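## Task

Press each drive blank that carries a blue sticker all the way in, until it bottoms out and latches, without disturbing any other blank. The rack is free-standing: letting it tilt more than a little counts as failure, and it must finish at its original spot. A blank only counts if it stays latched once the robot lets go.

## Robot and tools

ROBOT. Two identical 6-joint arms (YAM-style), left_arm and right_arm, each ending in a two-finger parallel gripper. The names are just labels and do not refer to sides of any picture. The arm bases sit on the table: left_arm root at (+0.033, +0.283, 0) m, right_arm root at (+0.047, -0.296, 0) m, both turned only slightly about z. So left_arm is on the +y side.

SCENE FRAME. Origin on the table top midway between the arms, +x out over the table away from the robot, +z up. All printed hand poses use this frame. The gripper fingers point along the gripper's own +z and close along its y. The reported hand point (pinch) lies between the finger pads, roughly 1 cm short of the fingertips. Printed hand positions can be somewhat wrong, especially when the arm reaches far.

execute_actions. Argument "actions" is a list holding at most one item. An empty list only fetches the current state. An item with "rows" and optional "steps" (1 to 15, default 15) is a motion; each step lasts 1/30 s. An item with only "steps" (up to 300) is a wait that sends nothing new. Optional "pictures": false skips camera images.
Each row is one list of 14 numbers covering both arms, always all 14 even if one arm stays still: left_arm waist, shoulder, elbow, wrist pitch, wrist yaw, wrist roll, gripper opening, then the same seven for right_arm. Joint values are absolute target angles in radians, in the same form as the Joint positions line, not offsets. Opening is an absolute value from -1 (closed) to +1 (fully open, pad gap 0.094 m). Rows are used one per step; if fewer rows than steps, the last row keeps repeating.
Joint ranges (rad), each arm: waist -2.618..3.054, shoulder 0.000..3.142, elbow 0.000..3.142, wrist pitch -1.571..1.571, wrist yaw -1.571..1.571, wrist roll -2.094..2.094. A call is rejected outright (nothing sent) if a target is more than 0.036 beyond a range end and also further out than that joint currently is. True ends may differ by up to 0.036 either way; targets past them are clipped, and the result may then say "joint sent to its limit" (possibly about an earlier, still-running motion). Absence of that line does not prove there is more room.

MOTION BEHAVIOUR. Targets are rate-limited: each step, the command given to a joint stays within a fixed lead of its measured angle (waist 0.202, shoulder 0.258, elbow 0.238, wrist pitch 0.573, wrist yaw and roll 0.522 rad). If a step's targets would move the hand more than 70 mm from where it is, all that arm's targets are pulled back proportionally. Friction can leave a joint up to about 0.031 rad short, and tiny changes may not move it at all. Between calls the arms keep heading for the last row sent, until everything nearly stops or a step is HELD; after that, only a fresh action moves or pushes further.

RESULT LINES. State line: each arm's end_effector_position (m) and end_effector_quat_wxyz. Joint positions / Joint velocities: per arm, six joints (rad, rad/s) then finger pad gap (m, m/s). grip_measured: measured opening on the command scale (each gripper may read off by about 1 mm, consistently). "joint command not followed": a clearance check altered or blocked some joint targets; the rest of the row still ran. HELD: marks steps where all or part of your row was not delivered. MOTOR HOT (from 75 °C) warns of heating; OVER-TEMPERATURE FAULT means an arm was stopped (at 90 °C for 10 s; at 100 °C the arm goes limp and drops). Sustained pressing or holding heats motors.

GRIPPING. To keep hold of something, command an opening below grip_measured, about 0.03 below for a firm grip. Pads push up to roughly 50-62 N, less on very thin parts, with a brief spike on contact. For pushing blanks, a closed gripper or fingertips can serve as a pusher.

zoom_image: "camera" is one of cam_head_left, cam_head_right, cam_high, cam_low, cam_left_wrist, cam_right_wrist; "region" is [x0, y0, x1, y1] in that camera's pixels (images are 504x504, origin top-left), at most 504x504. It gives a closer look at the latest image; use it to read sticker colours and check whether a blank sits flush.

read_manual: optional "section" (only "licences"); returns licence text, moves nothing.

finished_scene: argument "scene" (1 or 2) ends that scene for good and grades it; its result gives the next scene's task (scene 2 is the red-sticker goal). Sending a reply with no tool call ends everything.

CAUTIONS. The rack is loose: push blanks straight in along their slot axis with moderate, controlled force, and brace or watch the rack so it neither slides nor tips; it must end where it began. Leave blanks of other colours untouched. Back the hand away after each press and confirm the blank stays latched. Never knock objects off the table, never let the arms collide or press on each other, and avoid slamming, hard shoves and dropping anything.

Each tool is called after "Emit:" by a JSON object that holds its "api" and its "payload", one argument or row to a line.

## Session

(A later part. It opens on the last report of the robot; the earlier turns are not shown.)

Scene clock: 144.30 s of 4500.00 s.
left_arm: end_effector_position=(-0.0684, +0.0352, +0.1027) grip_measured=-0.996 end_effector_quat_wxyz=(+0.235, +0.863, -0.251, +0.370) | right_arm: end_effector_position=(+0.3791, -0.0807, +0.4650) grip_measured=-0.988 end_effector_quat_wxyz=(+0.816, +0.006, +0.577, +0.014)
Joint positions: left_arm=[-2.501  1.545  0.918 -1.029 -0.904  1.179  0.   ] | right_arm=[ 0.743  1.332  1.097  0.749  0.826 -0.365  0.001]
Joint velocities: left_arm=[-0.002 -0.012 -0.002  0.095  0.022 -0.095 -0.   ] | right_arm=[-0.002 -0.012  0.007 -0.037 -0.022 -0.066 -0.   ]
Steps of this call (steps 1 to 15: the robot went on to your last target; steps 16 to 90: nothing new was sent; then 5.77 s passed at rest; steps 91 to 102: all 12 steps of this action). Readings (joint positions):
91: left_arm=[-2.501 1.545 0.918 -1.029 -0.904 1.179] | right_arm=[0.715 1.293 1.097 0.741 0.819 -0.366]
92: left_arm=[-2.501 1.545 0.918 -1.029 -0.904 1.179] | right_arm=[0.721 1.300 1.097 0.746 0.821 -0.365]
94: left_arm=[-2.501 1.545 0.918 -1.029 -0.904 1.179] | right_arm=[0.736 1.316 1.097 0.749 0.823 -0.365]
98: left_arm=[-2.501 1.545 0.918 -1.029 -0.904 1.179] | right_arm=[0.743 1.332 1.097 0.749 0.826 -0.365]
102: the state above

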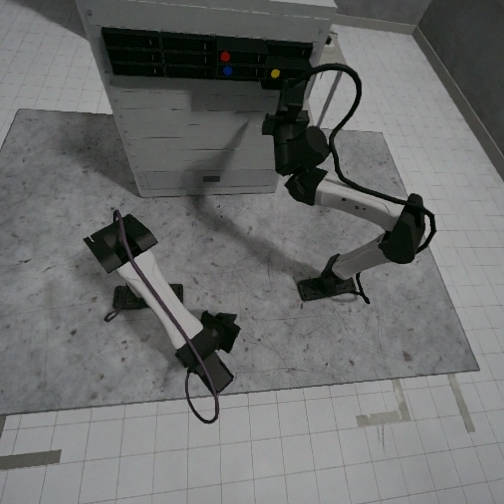

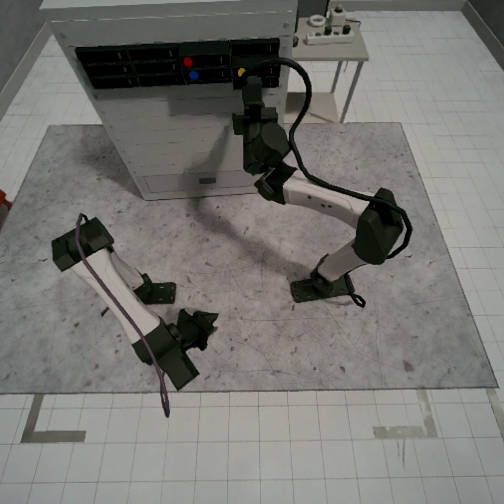

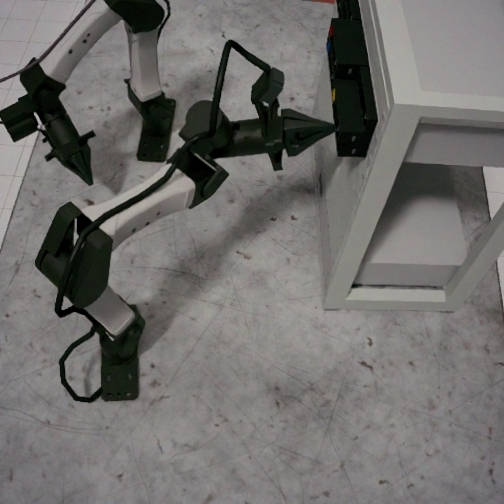

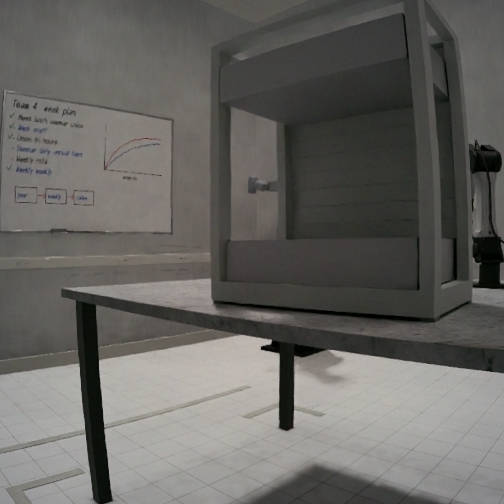

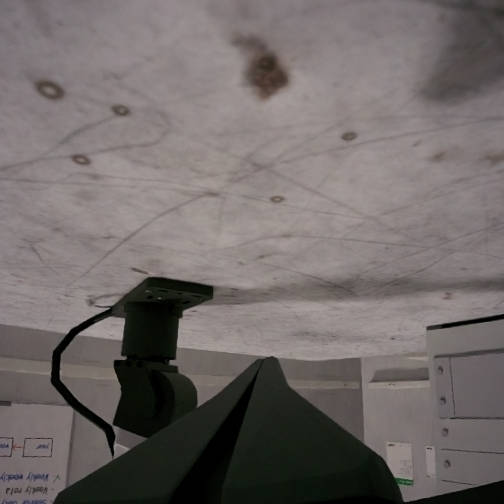

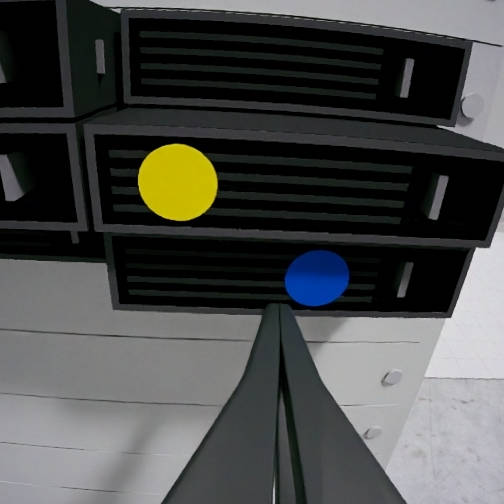

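Emit:
{"api": "execute_actions", "payload": {
  "actions": [
    {"rows":[[-2.5,1.545,0.918,-1.038,-0.904,1.179,-1,0.72,1.38,1.14,0.73,0.80,-0.35,-1],[-2.5,1.545,0.918,-1.038,-0.904,1.179,-1,0.72,1.38,1.14,0.73,0.80,-0.35,-1],[-2.5,1.545,0.918,-1.038,-0.904,1.179,-1,0.72,1.38,1.14,0.73,0.80,-0.35,-1],[-2.5,1.545,0.918,-1.038,-0.904,1.179,-1,0.685,1.405,1.172,0.73,0.765,-0.34,-1]],"steps":14}
  ]
}}

Scene clock: 156.03 s of 4500.00 s.
left_arm: end_effector_position=(-0.0684, +0.0352, +0.1027) grip_measured=-0.996 end_effector_quat_wxyz=(+0.235, +0.863, -0.251, +0.370) | right_arm: end_effector_position=(+0.3960, -0.0791, +0.4667) grip_measured=-0.988 end_effector_quat_wxyz=(+0.818, +0.007, +0.576, +0.010)
Joint positions: left_arm=[-2.501  1.545  0.918 -1.029 -0.904  1.179  0.   ] | right_arm=[ 0.701  1.38   1.142  0.739  0.793 -0.347  0.001]
Joint velocities: left_arm=[-0.012  0.017 -0.007  0.007  0.037 -0.051 -0.001] | right_arm=[-0.017  0.002 -0.007 -0.081  0.037 -0.022  0.   ]
Steps of this call (steps 1 to 15: the robot went on to your last target; steps 16 to 90: nothing new was sent; then 8.27 s passed at rest; steps 91 to 104: all 14 steps of this action). Readings (joint positions):
91: left_arm=[-2.501 1.545 0.918 -1.029 -0.904 1.179] | right_arm=[0.742 1.334 1.099 0.749 0.826 -0.364]
92: left_arm=[-2.501 1.545 0.918 -1.029 -0.904 1.179] | right_arm=[0.740 1.338 1.103 0.747 0.826 -0.362]
94: left_arm=[-2.501 1.545 0.918 -1.029 -0.904 1.179] | right_arm=[0.731 1.349 1.115 0.745 0.822 -0.358]
98: left_arm=[-2.501 1.545 0.918 -1.029 -0.904 1.179] | right_arm=[0.703 1.379 1.141 0.739 0.796 -0.351]
104: the state above

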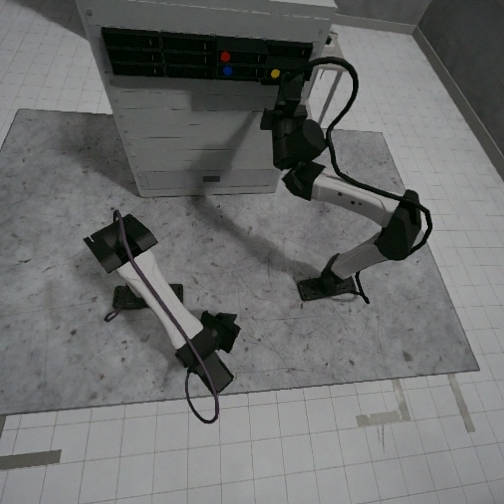

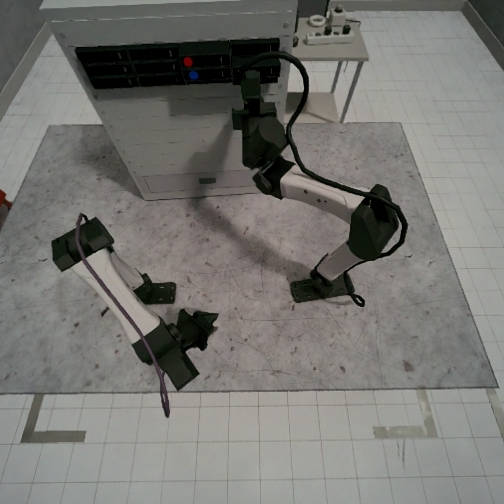

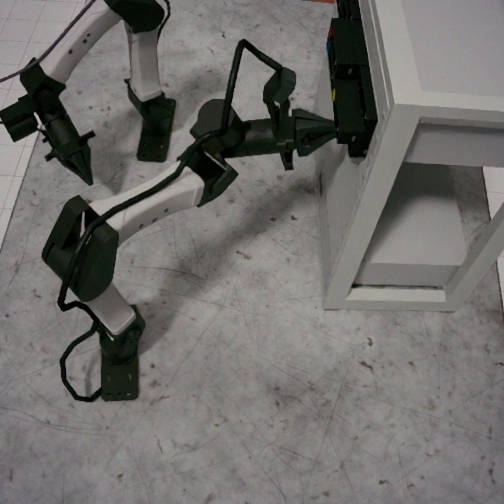

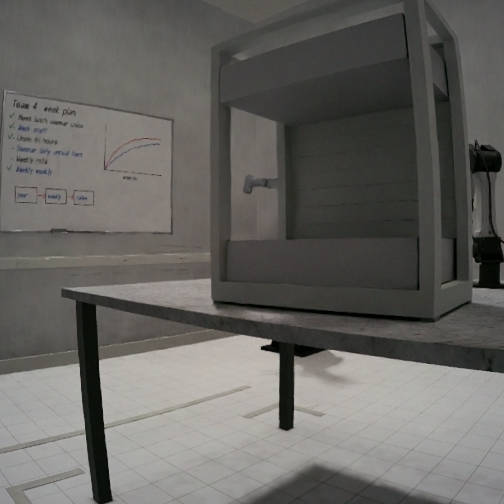

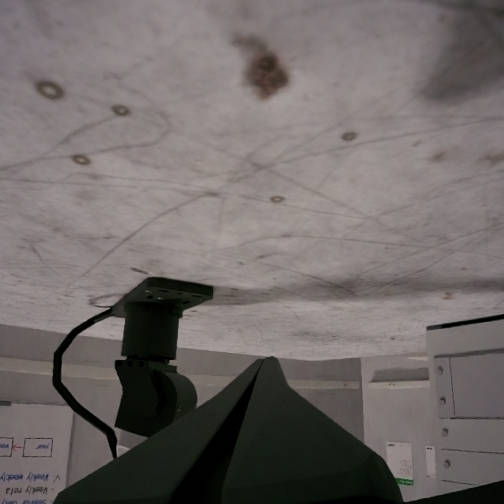

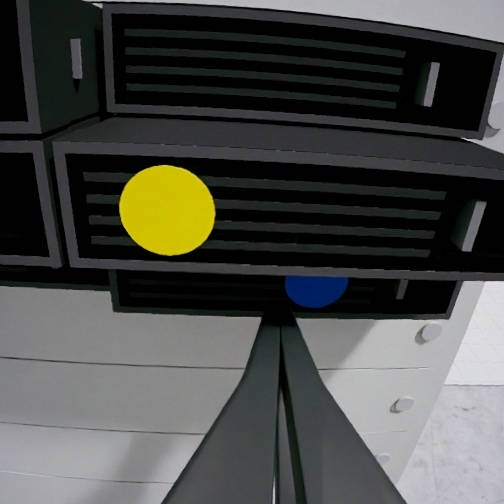

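Emit:
{"api": "execute_actions", "payload": {
  "actions": [
    {"rows":[[-2.5,1.545,0.918,-1.038,-0.904,1.179,-1,0.68,1.405,1.19,0.74,0.77,-0.34,-1],[-2.5,1.545,0.918,-1.038,-0.904,1.179,-1,0.68,1.405,1.19,0.74,0.77,-0.34,-1],[-2.5,1.545,0.918,-1.038,-0.904,1.179,-1,0.68,1.405,1.19,0.74,0.77,-0.34,-1],[-2.5,1.545,0.918,-1.038,-0.904,1.179,-1,0.665,1.43,1.205,0.74,0.75,-0.33,-1],[-2.5,1.545,0.918,-1.038,-0.904,1.179,-1,0.665,1.43,1.205,0.74,0.75,-0.33,-1],[-2.5,1.545,0.918,-1.038,-0.904,1.179,-1,0.665,1.43,1.205,0.74,0.75,-0.33,-1],[-2.5,1.545,0.918,-1.038,-0.904,1.179,-1,0.645,1.45,1.217,0.74,0.73,-0.33,-1]],"steps":15}
  ]
}}

Scene clock: 166.00 s of 4500.00 s.
left_arm: end_effector_position=(-0.0684, +0.0352, +0.1027) grip_measured=-0.996 end_effector_quat_wxyz=(+0.235, +0.863, -0.251, +0.370) | right_arm: end_effector_position=(+0.4076, -0.0787, +0.4691) grip_measured=-0.988 end_effector_quat_wxyz=(+0.819, +0.009, +0.574, +0.008)
Joint positions: left_arm=[-2.501  1.545  0.918 -1.029 -0.904  1.179  0.   ] | right_arm=[ 0.674  1.414  1.178  0.732  0.773 -0.337  0.001]
Joint velocities: left_arm=[-0.002  0.002  0.007  0.022 -0.051 -0.022 -0.   ] | right_arm=[ 0.002  0.012 -0.002 -0.022 -0.037 -0.022 -0.001]
Steps of this call (steps 1 to 15: the robot went on to your last target; steps 16 to 90: nothing new was sent; then 6.47 s passed at rest; steps 91 to 105: all 15 steps of this action). Readings (joint positions):
91: left_arm=[-2.501 1.545 0.918 -1.029 -0.904 1.179] | right_arm=[0.700 1.380 1.144 0.737 0.793 -0.346]
92: left_arm=[-2.501 1.545 0.918 -1.029 -0.904 1.179] | right_arm=[0.700 1.380 1.146 0.733 0.793 -0.346]
94: left_arm=[-2.501 1.545 0.918 -1.029 -0.904 1.179] | right_arm=[0.697 1.383 1.152 0.728 0.791 -0.345]
98: left_arm=[-2.501 1.545 0.918 -1.029 -0.904 1.179] | right_arm=[0.677 1.410 1.175 0.728 0.775 -0.339]
105: the state above

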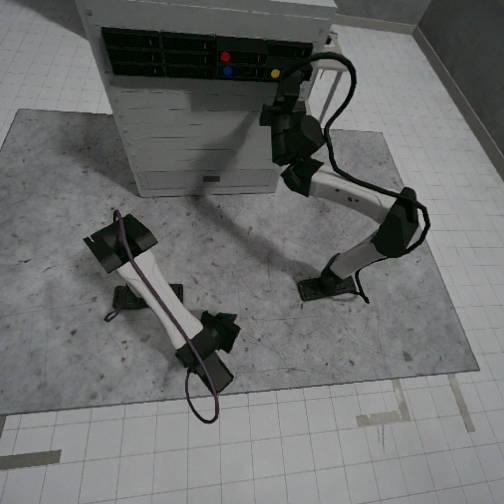

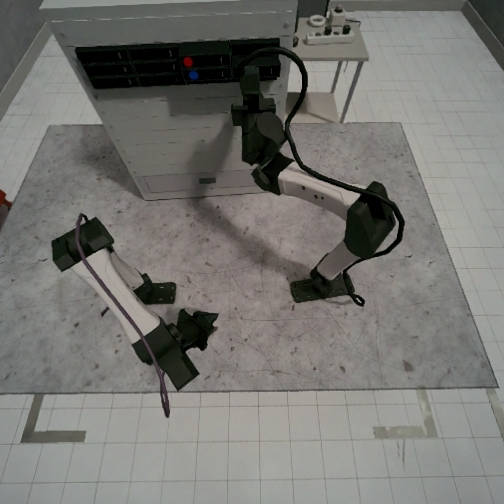

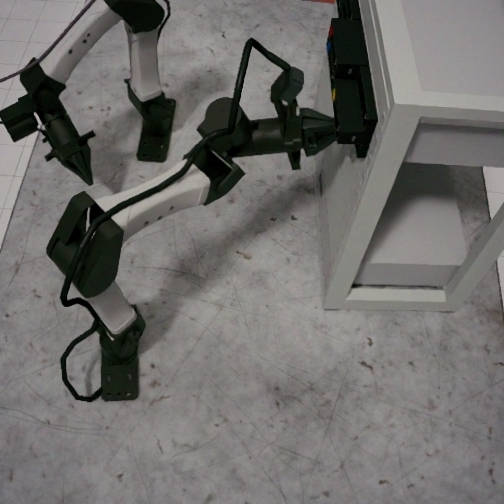

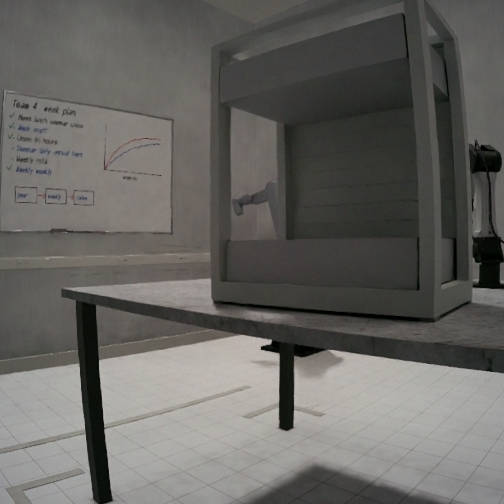

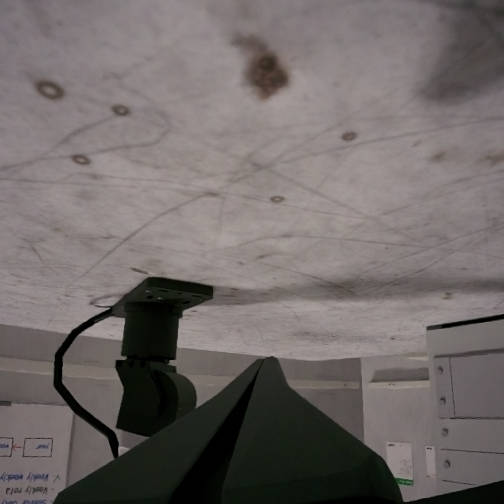

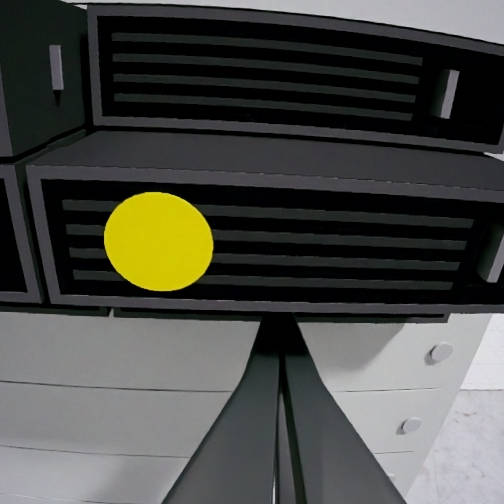

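Emit:
{"api": "execute_actions", "payload": {
  "actions": [
    {"rows":[[-2.5,1.545,0.918,-1.038,-0.904,1.179,-1,0.645,1.455,1.215,0.745,0.74,-0.33,-1],[-2.5,1.545,0.918,-1.038,-0.904,1.179,-1,0.645,1.455,1.215,0.745,0.74,-0.33,-1],[-2.5,1.545,0.918,-1.038,-0.904,1.179,-1,0.645,1.455,1.215,0.745,0.74,-0.33,-1],[-2.5,1.545,0.918,-1.038,-0.904,1.179,-1,0.645,1.455,1.215,0.745,0.74,-0.33,-1],[-2.5,1.545,0.918,-1.038,-0.904,1.179,-1,0.625,1.48,1.225,0.745,0.72,-0.32,-1]],"steps":15}
  ]
}}

Scene clock: 172.17 s of 4500.00 s.
left_arm: end_effector_position=(-0.0684, +0.0352, +0.1027) grip_measured=-0.996 end_effector_quat_wxyz=(+0.235, +0.863, -0.251, +0.370) | right_arm: end_effector_position=(+0.4082, -0.0787, +0.4689) grip_measured=-0.988 end_effector_quat_wxyz=(+0.819, +0.014, +0.573, +0.012)
Joint positions: left_arm=[-2.501  1.545  0.918 -1.029 -0.904  1.179  0.   ] | right_arm=[ 0.674  1.418  1.178  0.741  0.776 -0.328  0.001]
Joint velocities: left_arm=[ 0.002 -0.012 -0.022 -0.007 -0.037  0.081  0.001] | right_arm=[ 0.002 -0.017 -0.017 -0.007  0.037 -0.022 -0.   ]
Steps of this call (steps 1 to 15: the robot went on to your last target; steps 16 to 90: nothing new was sent; then 2.67 s passed at rest; steps 91 to 105: all 15 steps of this action). Readings (joint positions):
91: left_arm=[-2.501 1.545 0.918 -1.029 -0.904 1.179] | right_arm=[0.674 1.414 1.178 0.732 0.774 -0.337]
92: left_arm=[-2.501 1.545 0.918 -1.029 -0.904 1.179] | right_arm=[0.674 1.414 1.178 0.732 0.774 -0.337]
94: left_arm=[-2.501 1.545 0.918 -1.029 -0.904 1.179] | right_arm=[0.674 1.414 1.178 0.732 0.774 -0.337]
98: left_arm=[-2.501 1.545 0.918 -1.029 -0.904 1.179] | right_arm=[0.674 1.418 1.178 0.740 0.776 -0.331]
105: the state above

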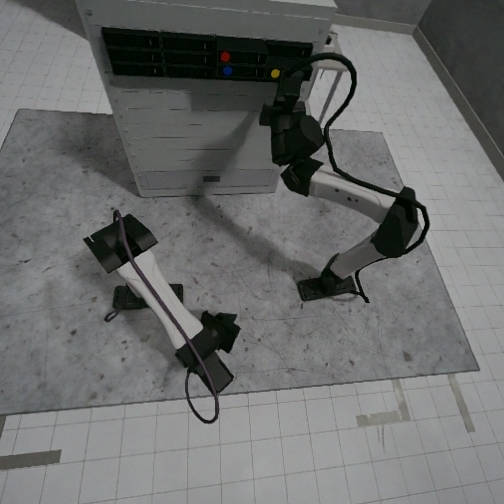

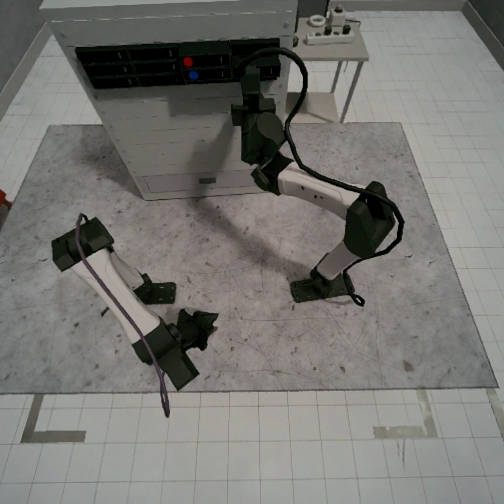

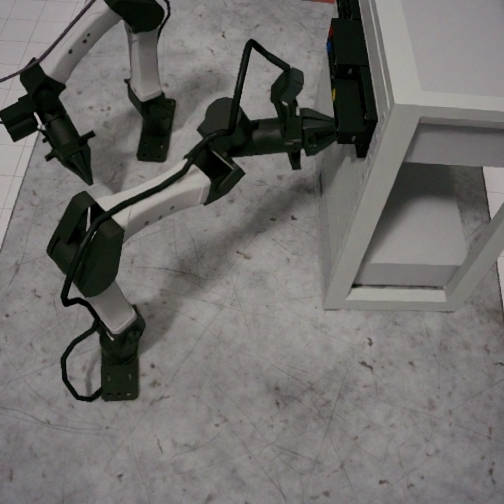

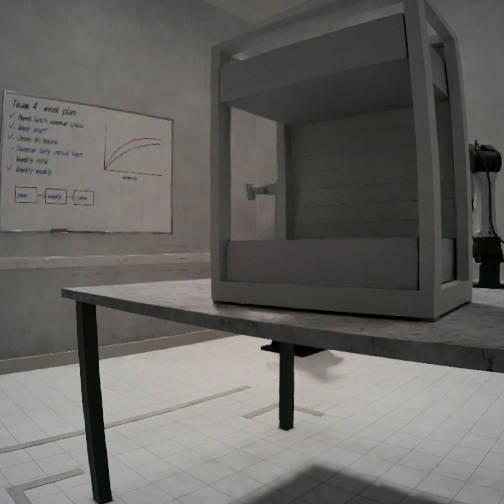

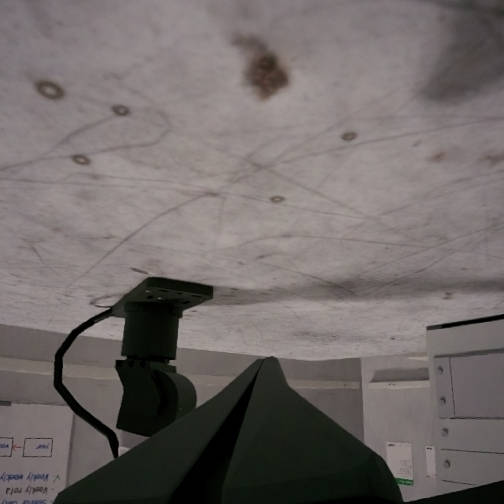

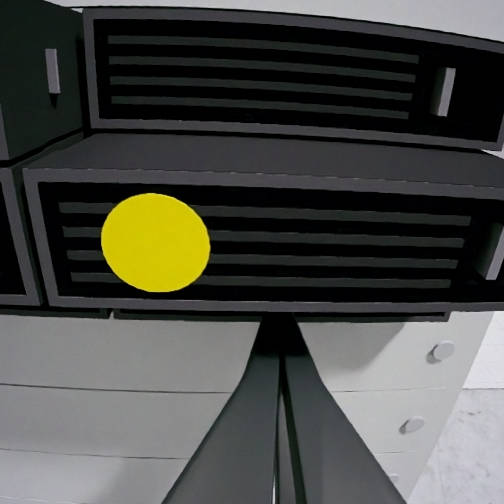

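Emit:
{"api": "execute_actions", "payload": {
  "actions": [
    {"rows":[[-2.5,1.545,0.918,-1.038,-0.904,1.179,-1,0.71,1.39,1.13,0.74,0.80,-0.35,-1],[-2.5,1.545,0.918,-1.038,-0.904,1.179,-1,0.71,1.39,1.13,0.74,0.80,-0.35,-1],[-2.5,1.545,0.918,-1.038,-0.904,1.179,-1,0.71,1.39,1.13,0.74,0.80,-0.35,-1],[-2.5,1.545,0.918,-1.038,-0.904,1.179,-1,0.76,1.34,1.09,0.74,0.845,-0.37,-1],[-2.5,1.545,0.918,-1.038,-0.904,1.179,-1,0.76,1.34,1.09,0.74,0.845,-0.37,-1],[-2.5,1.545,0.918,-1.038,-0.904,1.179,-1,0.76,1.34,1.09,0.74,0.845,-0.37,-1],[-2.5,1.545,0.918,-1.038,-0.904,1.179,-1,0.82,1.26,1.0,0.76,0.90,-0.4,-1]],"steps":15}
  ]
}}

Scene clock: 178.57 s of 4500.00 s.
left_arm: end_effector_position=(-0.0684, +0.0352, +0.1027) grip_measured=-0.996 end_effector_quat_wxyz=(+0.235, +0.863, -0.251, +0.370) | right_arm: end_effector_position=(+0.3564, -0.0757, +0.4507) grip_measured=-0.988 end_effector_quat_wxyz=(+0.808, -0.006, +0.589, +0.018)
Joint positions: left_arm=[-2.501  1.545  0.918 -1.029 -0.904  1.179  0.   ] | right_arm=[ 0.817  1.276  1.022  0.754  0.879 -0.387  0.001]
Joint velocities: left_arm=[-0.007 -0.012 -0.007  0.007 -0.022 -0.081 -0.   ] | right_arm=[-0.027  0.002 -0.002  0.007  0.095 -0.022  0.002]
Steps of this call (steps 1 to 15: the robot went on to your last target; steps 16 to 90: nothing new was sent; then 2.90 s passed at rest; steps 91 to 105: all 15 steps of this action). Readings (joint positions):
91: left_arm=[-2.501 1.545 0.918 -1.029 -0.904 1.179] | right_arm=[0.682 1.414 1.172 0.742 0.782 -0.329]
92: left_arm=[-2.501 1.545 0.918 -1.029 -0.904 1.179] | right_arm=[0.689 1.410 1.165 0.742 0.784 -0.332]
94: left_arm=[-2.501 1.545 0.918 -1.029 -0.904 1.179] | right_arm=[0.707 1.405 1.151 0.742 0.792 -0.339]
98: left_arm=[-2.501 1.545 0.918 -1.029 -0.904 1.179] | right_arm=[0.779 1.338 1.064 0.741 0.834 -0.364]
105: the state above

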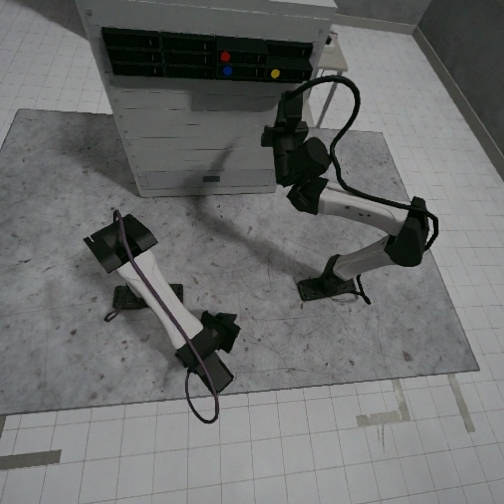

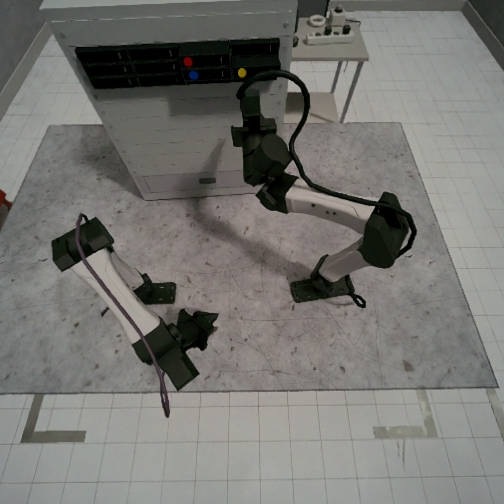

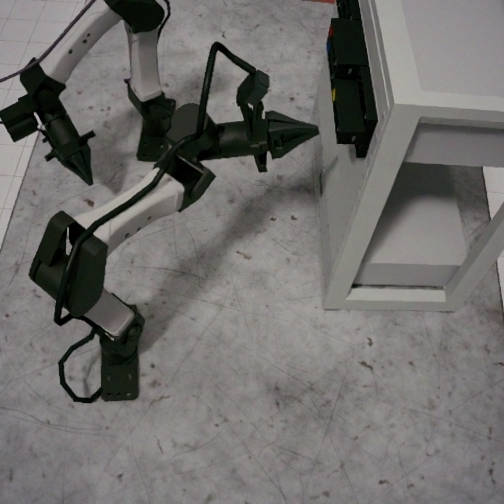

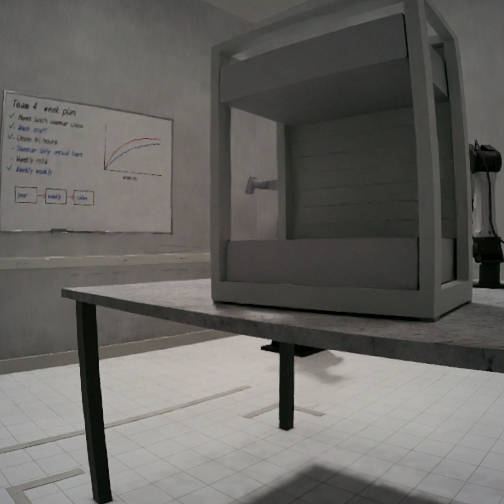

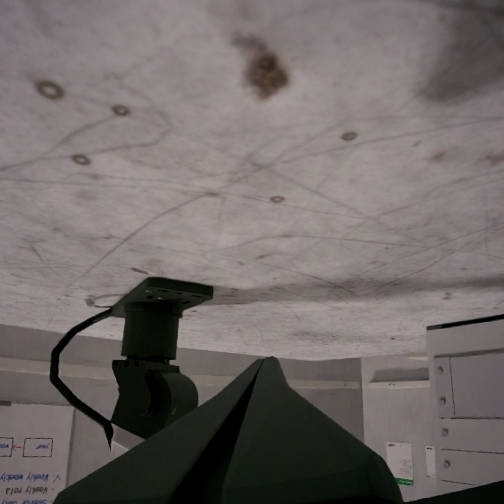

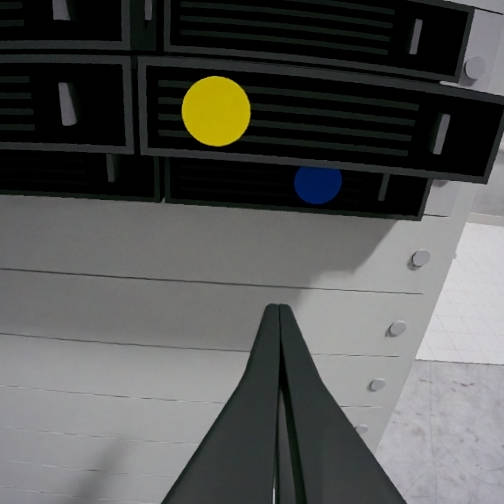

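Emit:
{"api": "zoom_image", "payload": {
  "camera": "cam_right_wrist",
  "region": [60, 130, 460, 240]
}}

Emit:
{"api": "zoom_image", "payload": {
  "camera": "cam_high",
  "region": [300, 60, 420, 180]
}}

Region (60, 130, 460, 240) of cam_right_wrist's 504x504 image, scaled by 1.260, with more detail than that image has; it fills the top 139 rows of this view, and the rest is white.

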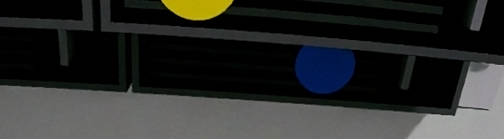

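Region (300, 60, 420, 180) of cam_high's 504x504 image, scaled by 4.200, with more detail than that image has.

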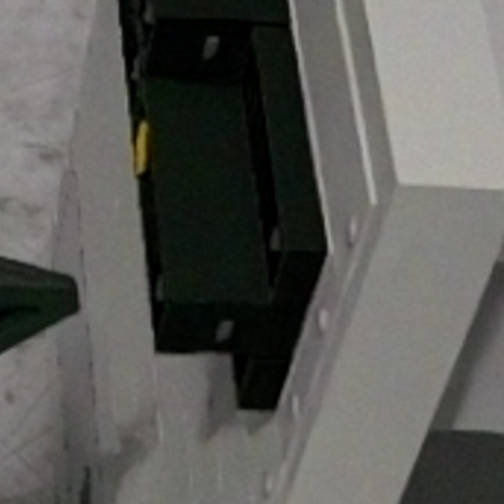

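Emit:
{"api": "execute_actions", "payload": {
  "actions": [
    {"rows":[[-2.5,1.545,0.918,-1.038,-0.904,1.179,-1,0.9,1.26,1.02,0.76,0.96,-0.45,-1],[-2.5,1.545,0.918,-1.038,-0.904,1.179,-1,0.98,1.3,1.1,0.74,1.05,-0.5,-1],[-2.5,1.545,0.918,-1.038,-0.904,1.179,-1,1.06,1.35,1.2,0.72,1.135,-0.55,-1],[-2.5,1.545,0.918,-1.038,-0.904,1.179,-1,1.06,1.35,1.2,0.72,1.135,-0.55,-1],[-2.5,1.545,0.918,-1.038,-0.904,1.179,-1,1.06,1.45,1.32,0.71,1.135,-0.55,-1],[-2.5,1.545,0.918,-1.038,-0.904,1.179,-1,1.06,1.55,1.44,0.70,1.135,-0.55,-1],[-2.5,1.545,0.918,-1.038,-0.904,1.179,-1,1.06,1.63,1.54,0.69,1.135,-0.55,-1],[-2.5,1.545,0.918,-1.038,-0.904,1.179,-1,1.06,1.69,1.61,0.69,1.135,-0.55,-1]],"steps":15}
  ]
}}

Scene clock: 196.53 s of 4500.00 s.
left_arm: end_effector_position=(-0.0684, +0.0352, +0.1027) grip_measured=-0.996 end_effector_quat_wxyz=(+0.235, +0.863, -0.251, +0.370) | right_arm: end_effector_position=(+0.3386, +0.0550, +0.4877) grip_measured=-0.988 end_effector_quat_wxyz=(+0.788, -0.020, +0.615, +0.012)
Joint positions: left_arm=[-2.501  1.545  0.918 -1.029 -0.904  1.179  0.   ] | right_arm=[ 1.063  1.696  1.578  0.689  1.107 -0.538  0.001]
Joint velocities: left_arm=[-0.017 -0.007  0.007 -0.007 -0.066  0.051  0.001] | right_arm=[ 0.002  0.032 -0.012 -0.154  0.168 -0.037  0.001]
Steps of this call (steps 1 to 30: the robot went on to your last target; steps 31 to 90: nothing new was sent; then 14.47 s passed at rest; steps 91 to 105: all 15 steps of this action). Readings (joint positions):
91: left_arm=[-2.501 1.545 0.918 -1.029 -0.904 1.179] | right_arm=[0.826 1.276 1.022 0.755 0.903 -0.401]
92: left_arm=[-2.501 1.545 0.918 -1.029 -0.904 1.179] | right_arm=[0.858 1.277 1.029 0.750 0.934 -0.417]
94: left_arm=[-2.501 1.545 0.918 -1.029 -0.904 1.179] | right_arm=[0.974 1.309 1.105 0.733 1.008 -0.461]
98: left_arm=[-2.501 1.545 0.918 -1.029 -0.904 1.179] | right_arm=[1.063 1.515 1.423 0.730 1.073 -0.510]
105: the state above

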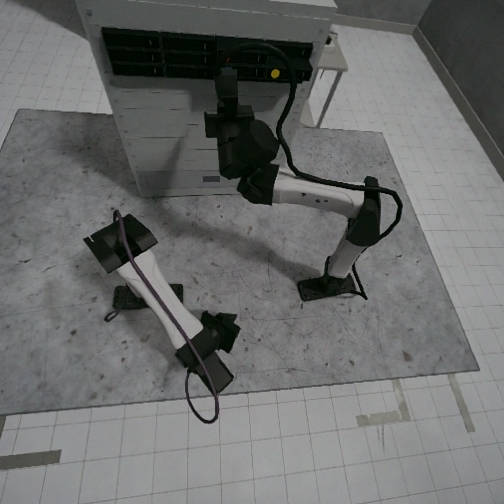

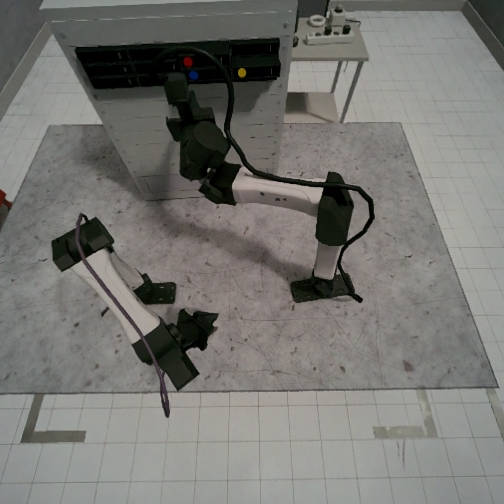

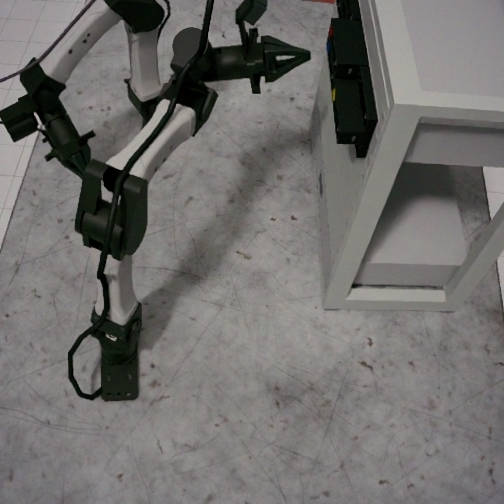

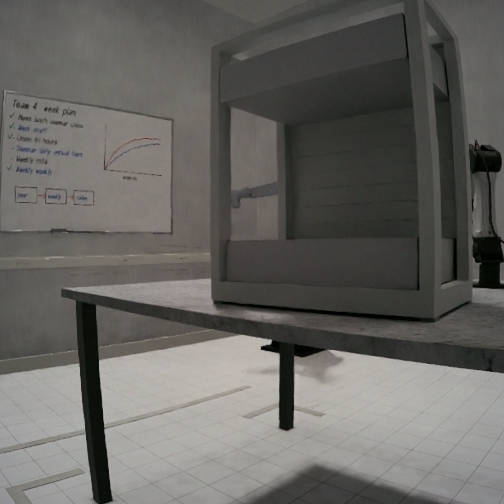

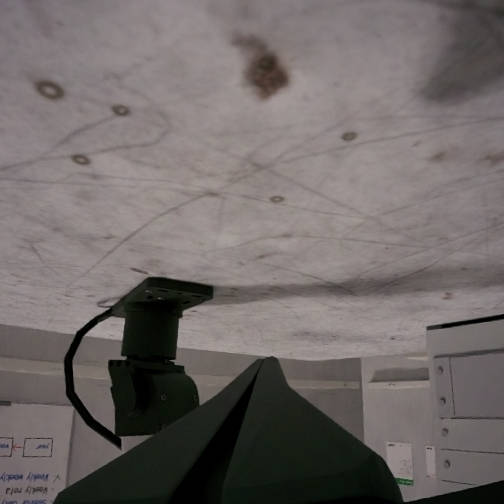

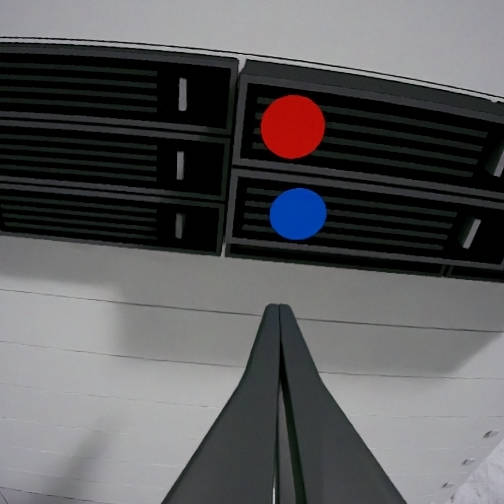

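Emit:
{"api": "execute_actions", "payload": {
  "actions": [
    {"rows":[[-2.5,1.545,0.918,-1.038,-0.904,1.179,-1,1.0,1.66,1.55,0.70,1.07,-0.53,-1],[-2.5,1.545,0.918,-1.038,-0.904,1.179,-1,1.0,1.66,1.55,0.70,1.07,-0.53,-1],[-2.5,1.545,0.918,-1.038,-0.904,1.179,-1,0.95,1.635,1.53,0.715,1.03,-0.52,-1]],"steps":13}
  ]
}}

Scene clock: 205.23 s of 4500.00 s.
left_arm: end_effector_position=(-0.0684, +0.0352, +0.1027) grip_measured=-0.996 end_effector_quat_wxyz=(+0.235, +0.863, -0.251, +0.370) | right_arm: end_effector_position=(+0.3688, +0.0187, +0.4996) grip_measured=-0.988 end_effector_quat_wxyz=(+0.800, +0.005, +0.600, -0.004)
Joint positions: left_arm=[-2.501  1.545  0.918 -1.029 -0.904  1.179  0.   ] | right_arm=[ 0.953  1.658  1.55   0.704  1.046 -0.527  0.001]
Joint velocities: left_arm=[ 0.017 -0.012  0.022  0.051  0.007  0.022 -0.   ] | right_arm=[-0.002 -0.002  0.007  0.037 -0.037  0.037  0.   ]
Steps of this call (steps 1 to 30: the robot went on to your last target; steps 31 to 90: nothing new was sent; then 5.27 s passed at rest; steps 91 to 103: all 13 steps of this action). Readings (joint positions):
91: left_arm=[-2.501 1.545 0.918 -1.029 -0.904 1.179] | right_arm=[1.058 1.695 1.583 0.687 1.117 -0.543]
92: left_arm=[-2.501 1.545 0.918 -1.029 -0.904 1.179] | right_arm=[1.047 1.693 1.579 0.687 1.107 -0.541]
94: left_arm=[-2.501 1.545 0.918 -1.029 -0.904 1.179] | right_arm=[1.004 1.681 1.562 0.689 1.080 -0.537]
98: left_arm=[-2.501 1.545 0.918 -1.029 -0.904 1.179] | right_arm=[0.953 1.663 1.550 0.694 1.060 -0.530]
103: the state above

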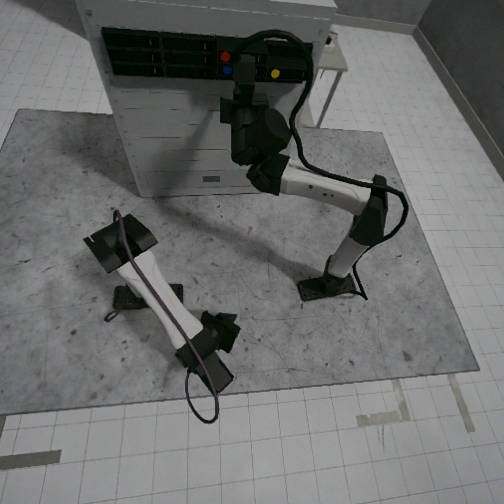

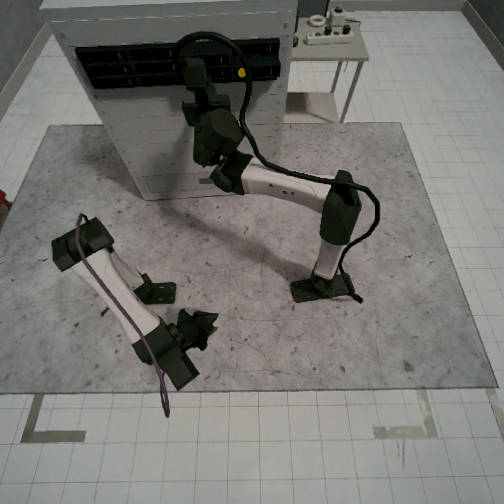

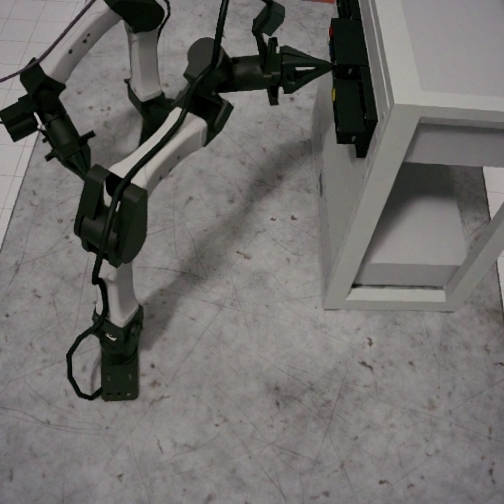

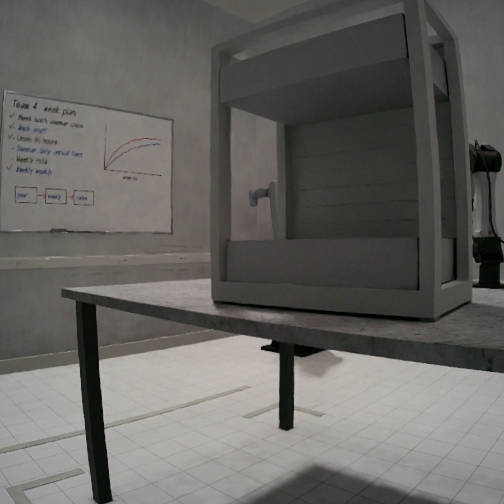

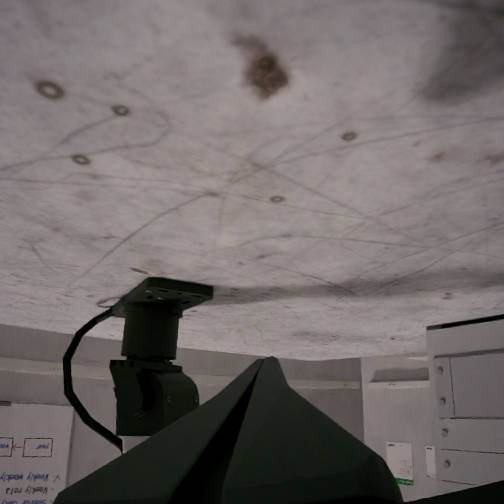

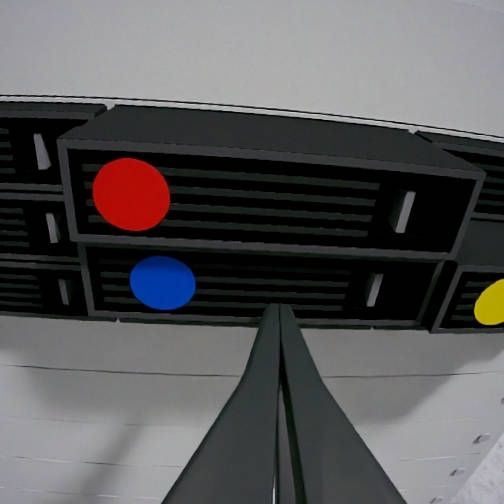

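Emit:
{"api": "execute_actions", "payload": {
  "actions": [
    {"rows":[[-2.5,1.545,0.918,-1.038,-0.904,1.179,-1,0.92,1.68,1.585,0.72,1.0,-0.51,-1],[-2.5,1.545,0.918,-1.038,-0.904,1.179,-1,0.92,1.68,1.585,0.72,1.0,-0.51,-1],[-2.5,1.545,0.918,-1.038,-0.904,1.179,-1,0.92,1.68,1.585,0.72,1.0,-0.51,-1],[-2.5,1.545,0.918,-1.038,-0.904,1.179,-1,0.885,1.71,1.605,0.725,0.955,-0.5,-1]],"steps":14}
  ]
}}

Scene clock: 215.27 s of 4500.00 s.
left_arm: end_effector_position=(-0.0684, +0.0352, +0.1027) grip_measured=-0.996 end_effector_quat_wxyz=(+0.235, +0.863, -0.251, +0.370) | right_arm: end_effector_position=(+0.3853, +0.0198, +0.5055) grip_measured=-0.988 end_effector_quat_wxyz=(+0.813, +0.003, +0.583, +0.006)
Joint positions: left_arm=[-2.501  1.545  0.918 -1.029 -0.904  1.179  0.   ] | right_arm=[ 0.905  1.687  1.576  0.716  0.973 -0.507  0.001]
Joint velocities: left_arm=[ 0.012 -0.012 -0.012 -0.007  0.051 -0.007  0.   ] | right_arm=[-0.012  0.012  0.007 -0.007 -0.007  0.022 -0.002]
Steps of this call (steps 1 to 15: the robot went on to your last target; steps 16 to 90: nothing new was sent; then 6.57 s passed at rest; steps 91 to 104: all 14 steps of this action). Readings (joint positions):
91: left_arm=[-2.501 1.545 0.918 -1.029 -0.904 1.179] | right_arm=[0.951 1.658 1.550 0.705 1.035 -0.524]
92: left_arm=[-2.501 1.545 0.918 -1.029 -0.904 1.179] | right_arm=[0.948 1.658 1.550 0.705 1.030 -0.522]
94: left_arm=[-2.501 1.545 0.918 -1.029 -0.904 1.179] | right_arm=[0.942 1.661 1.553 0.705 1.021 -0.519]
98: left_arm=[-2.501 1.545 0.918 -1.029 -0.904 1.179] | right_arm=[0.910 1.685 1.575 0.712 0.983 -0.511]
104: the state above

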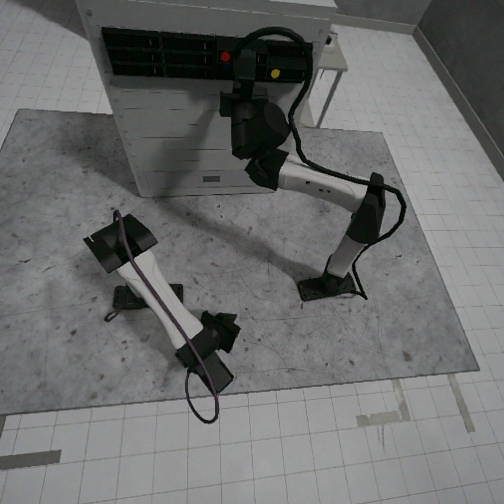

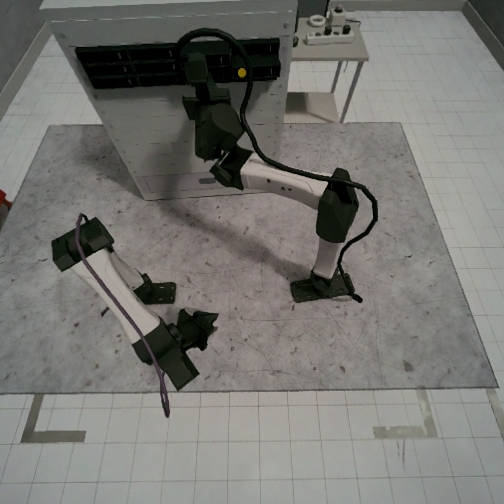

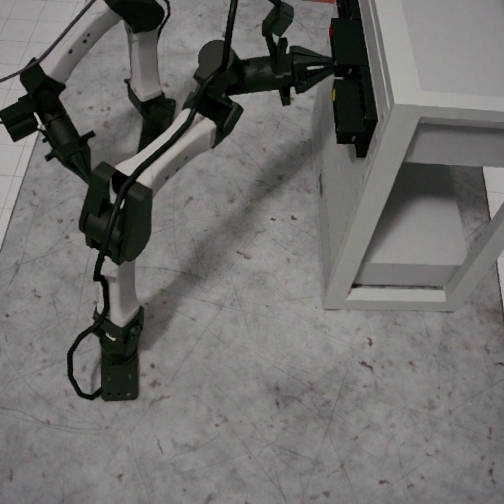

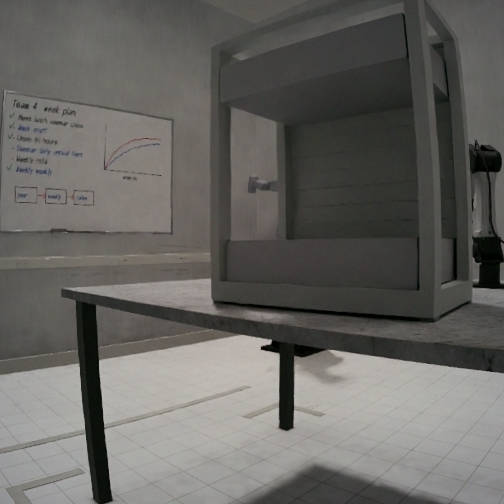

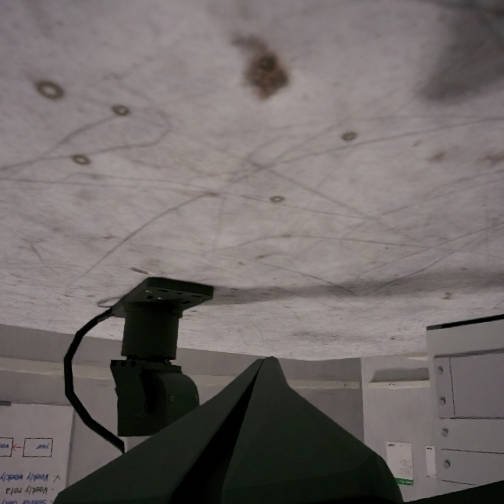

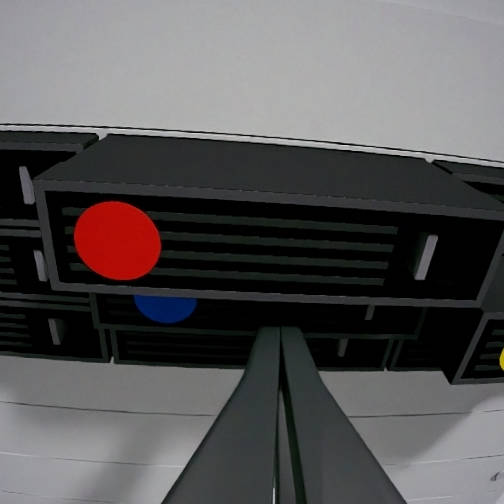

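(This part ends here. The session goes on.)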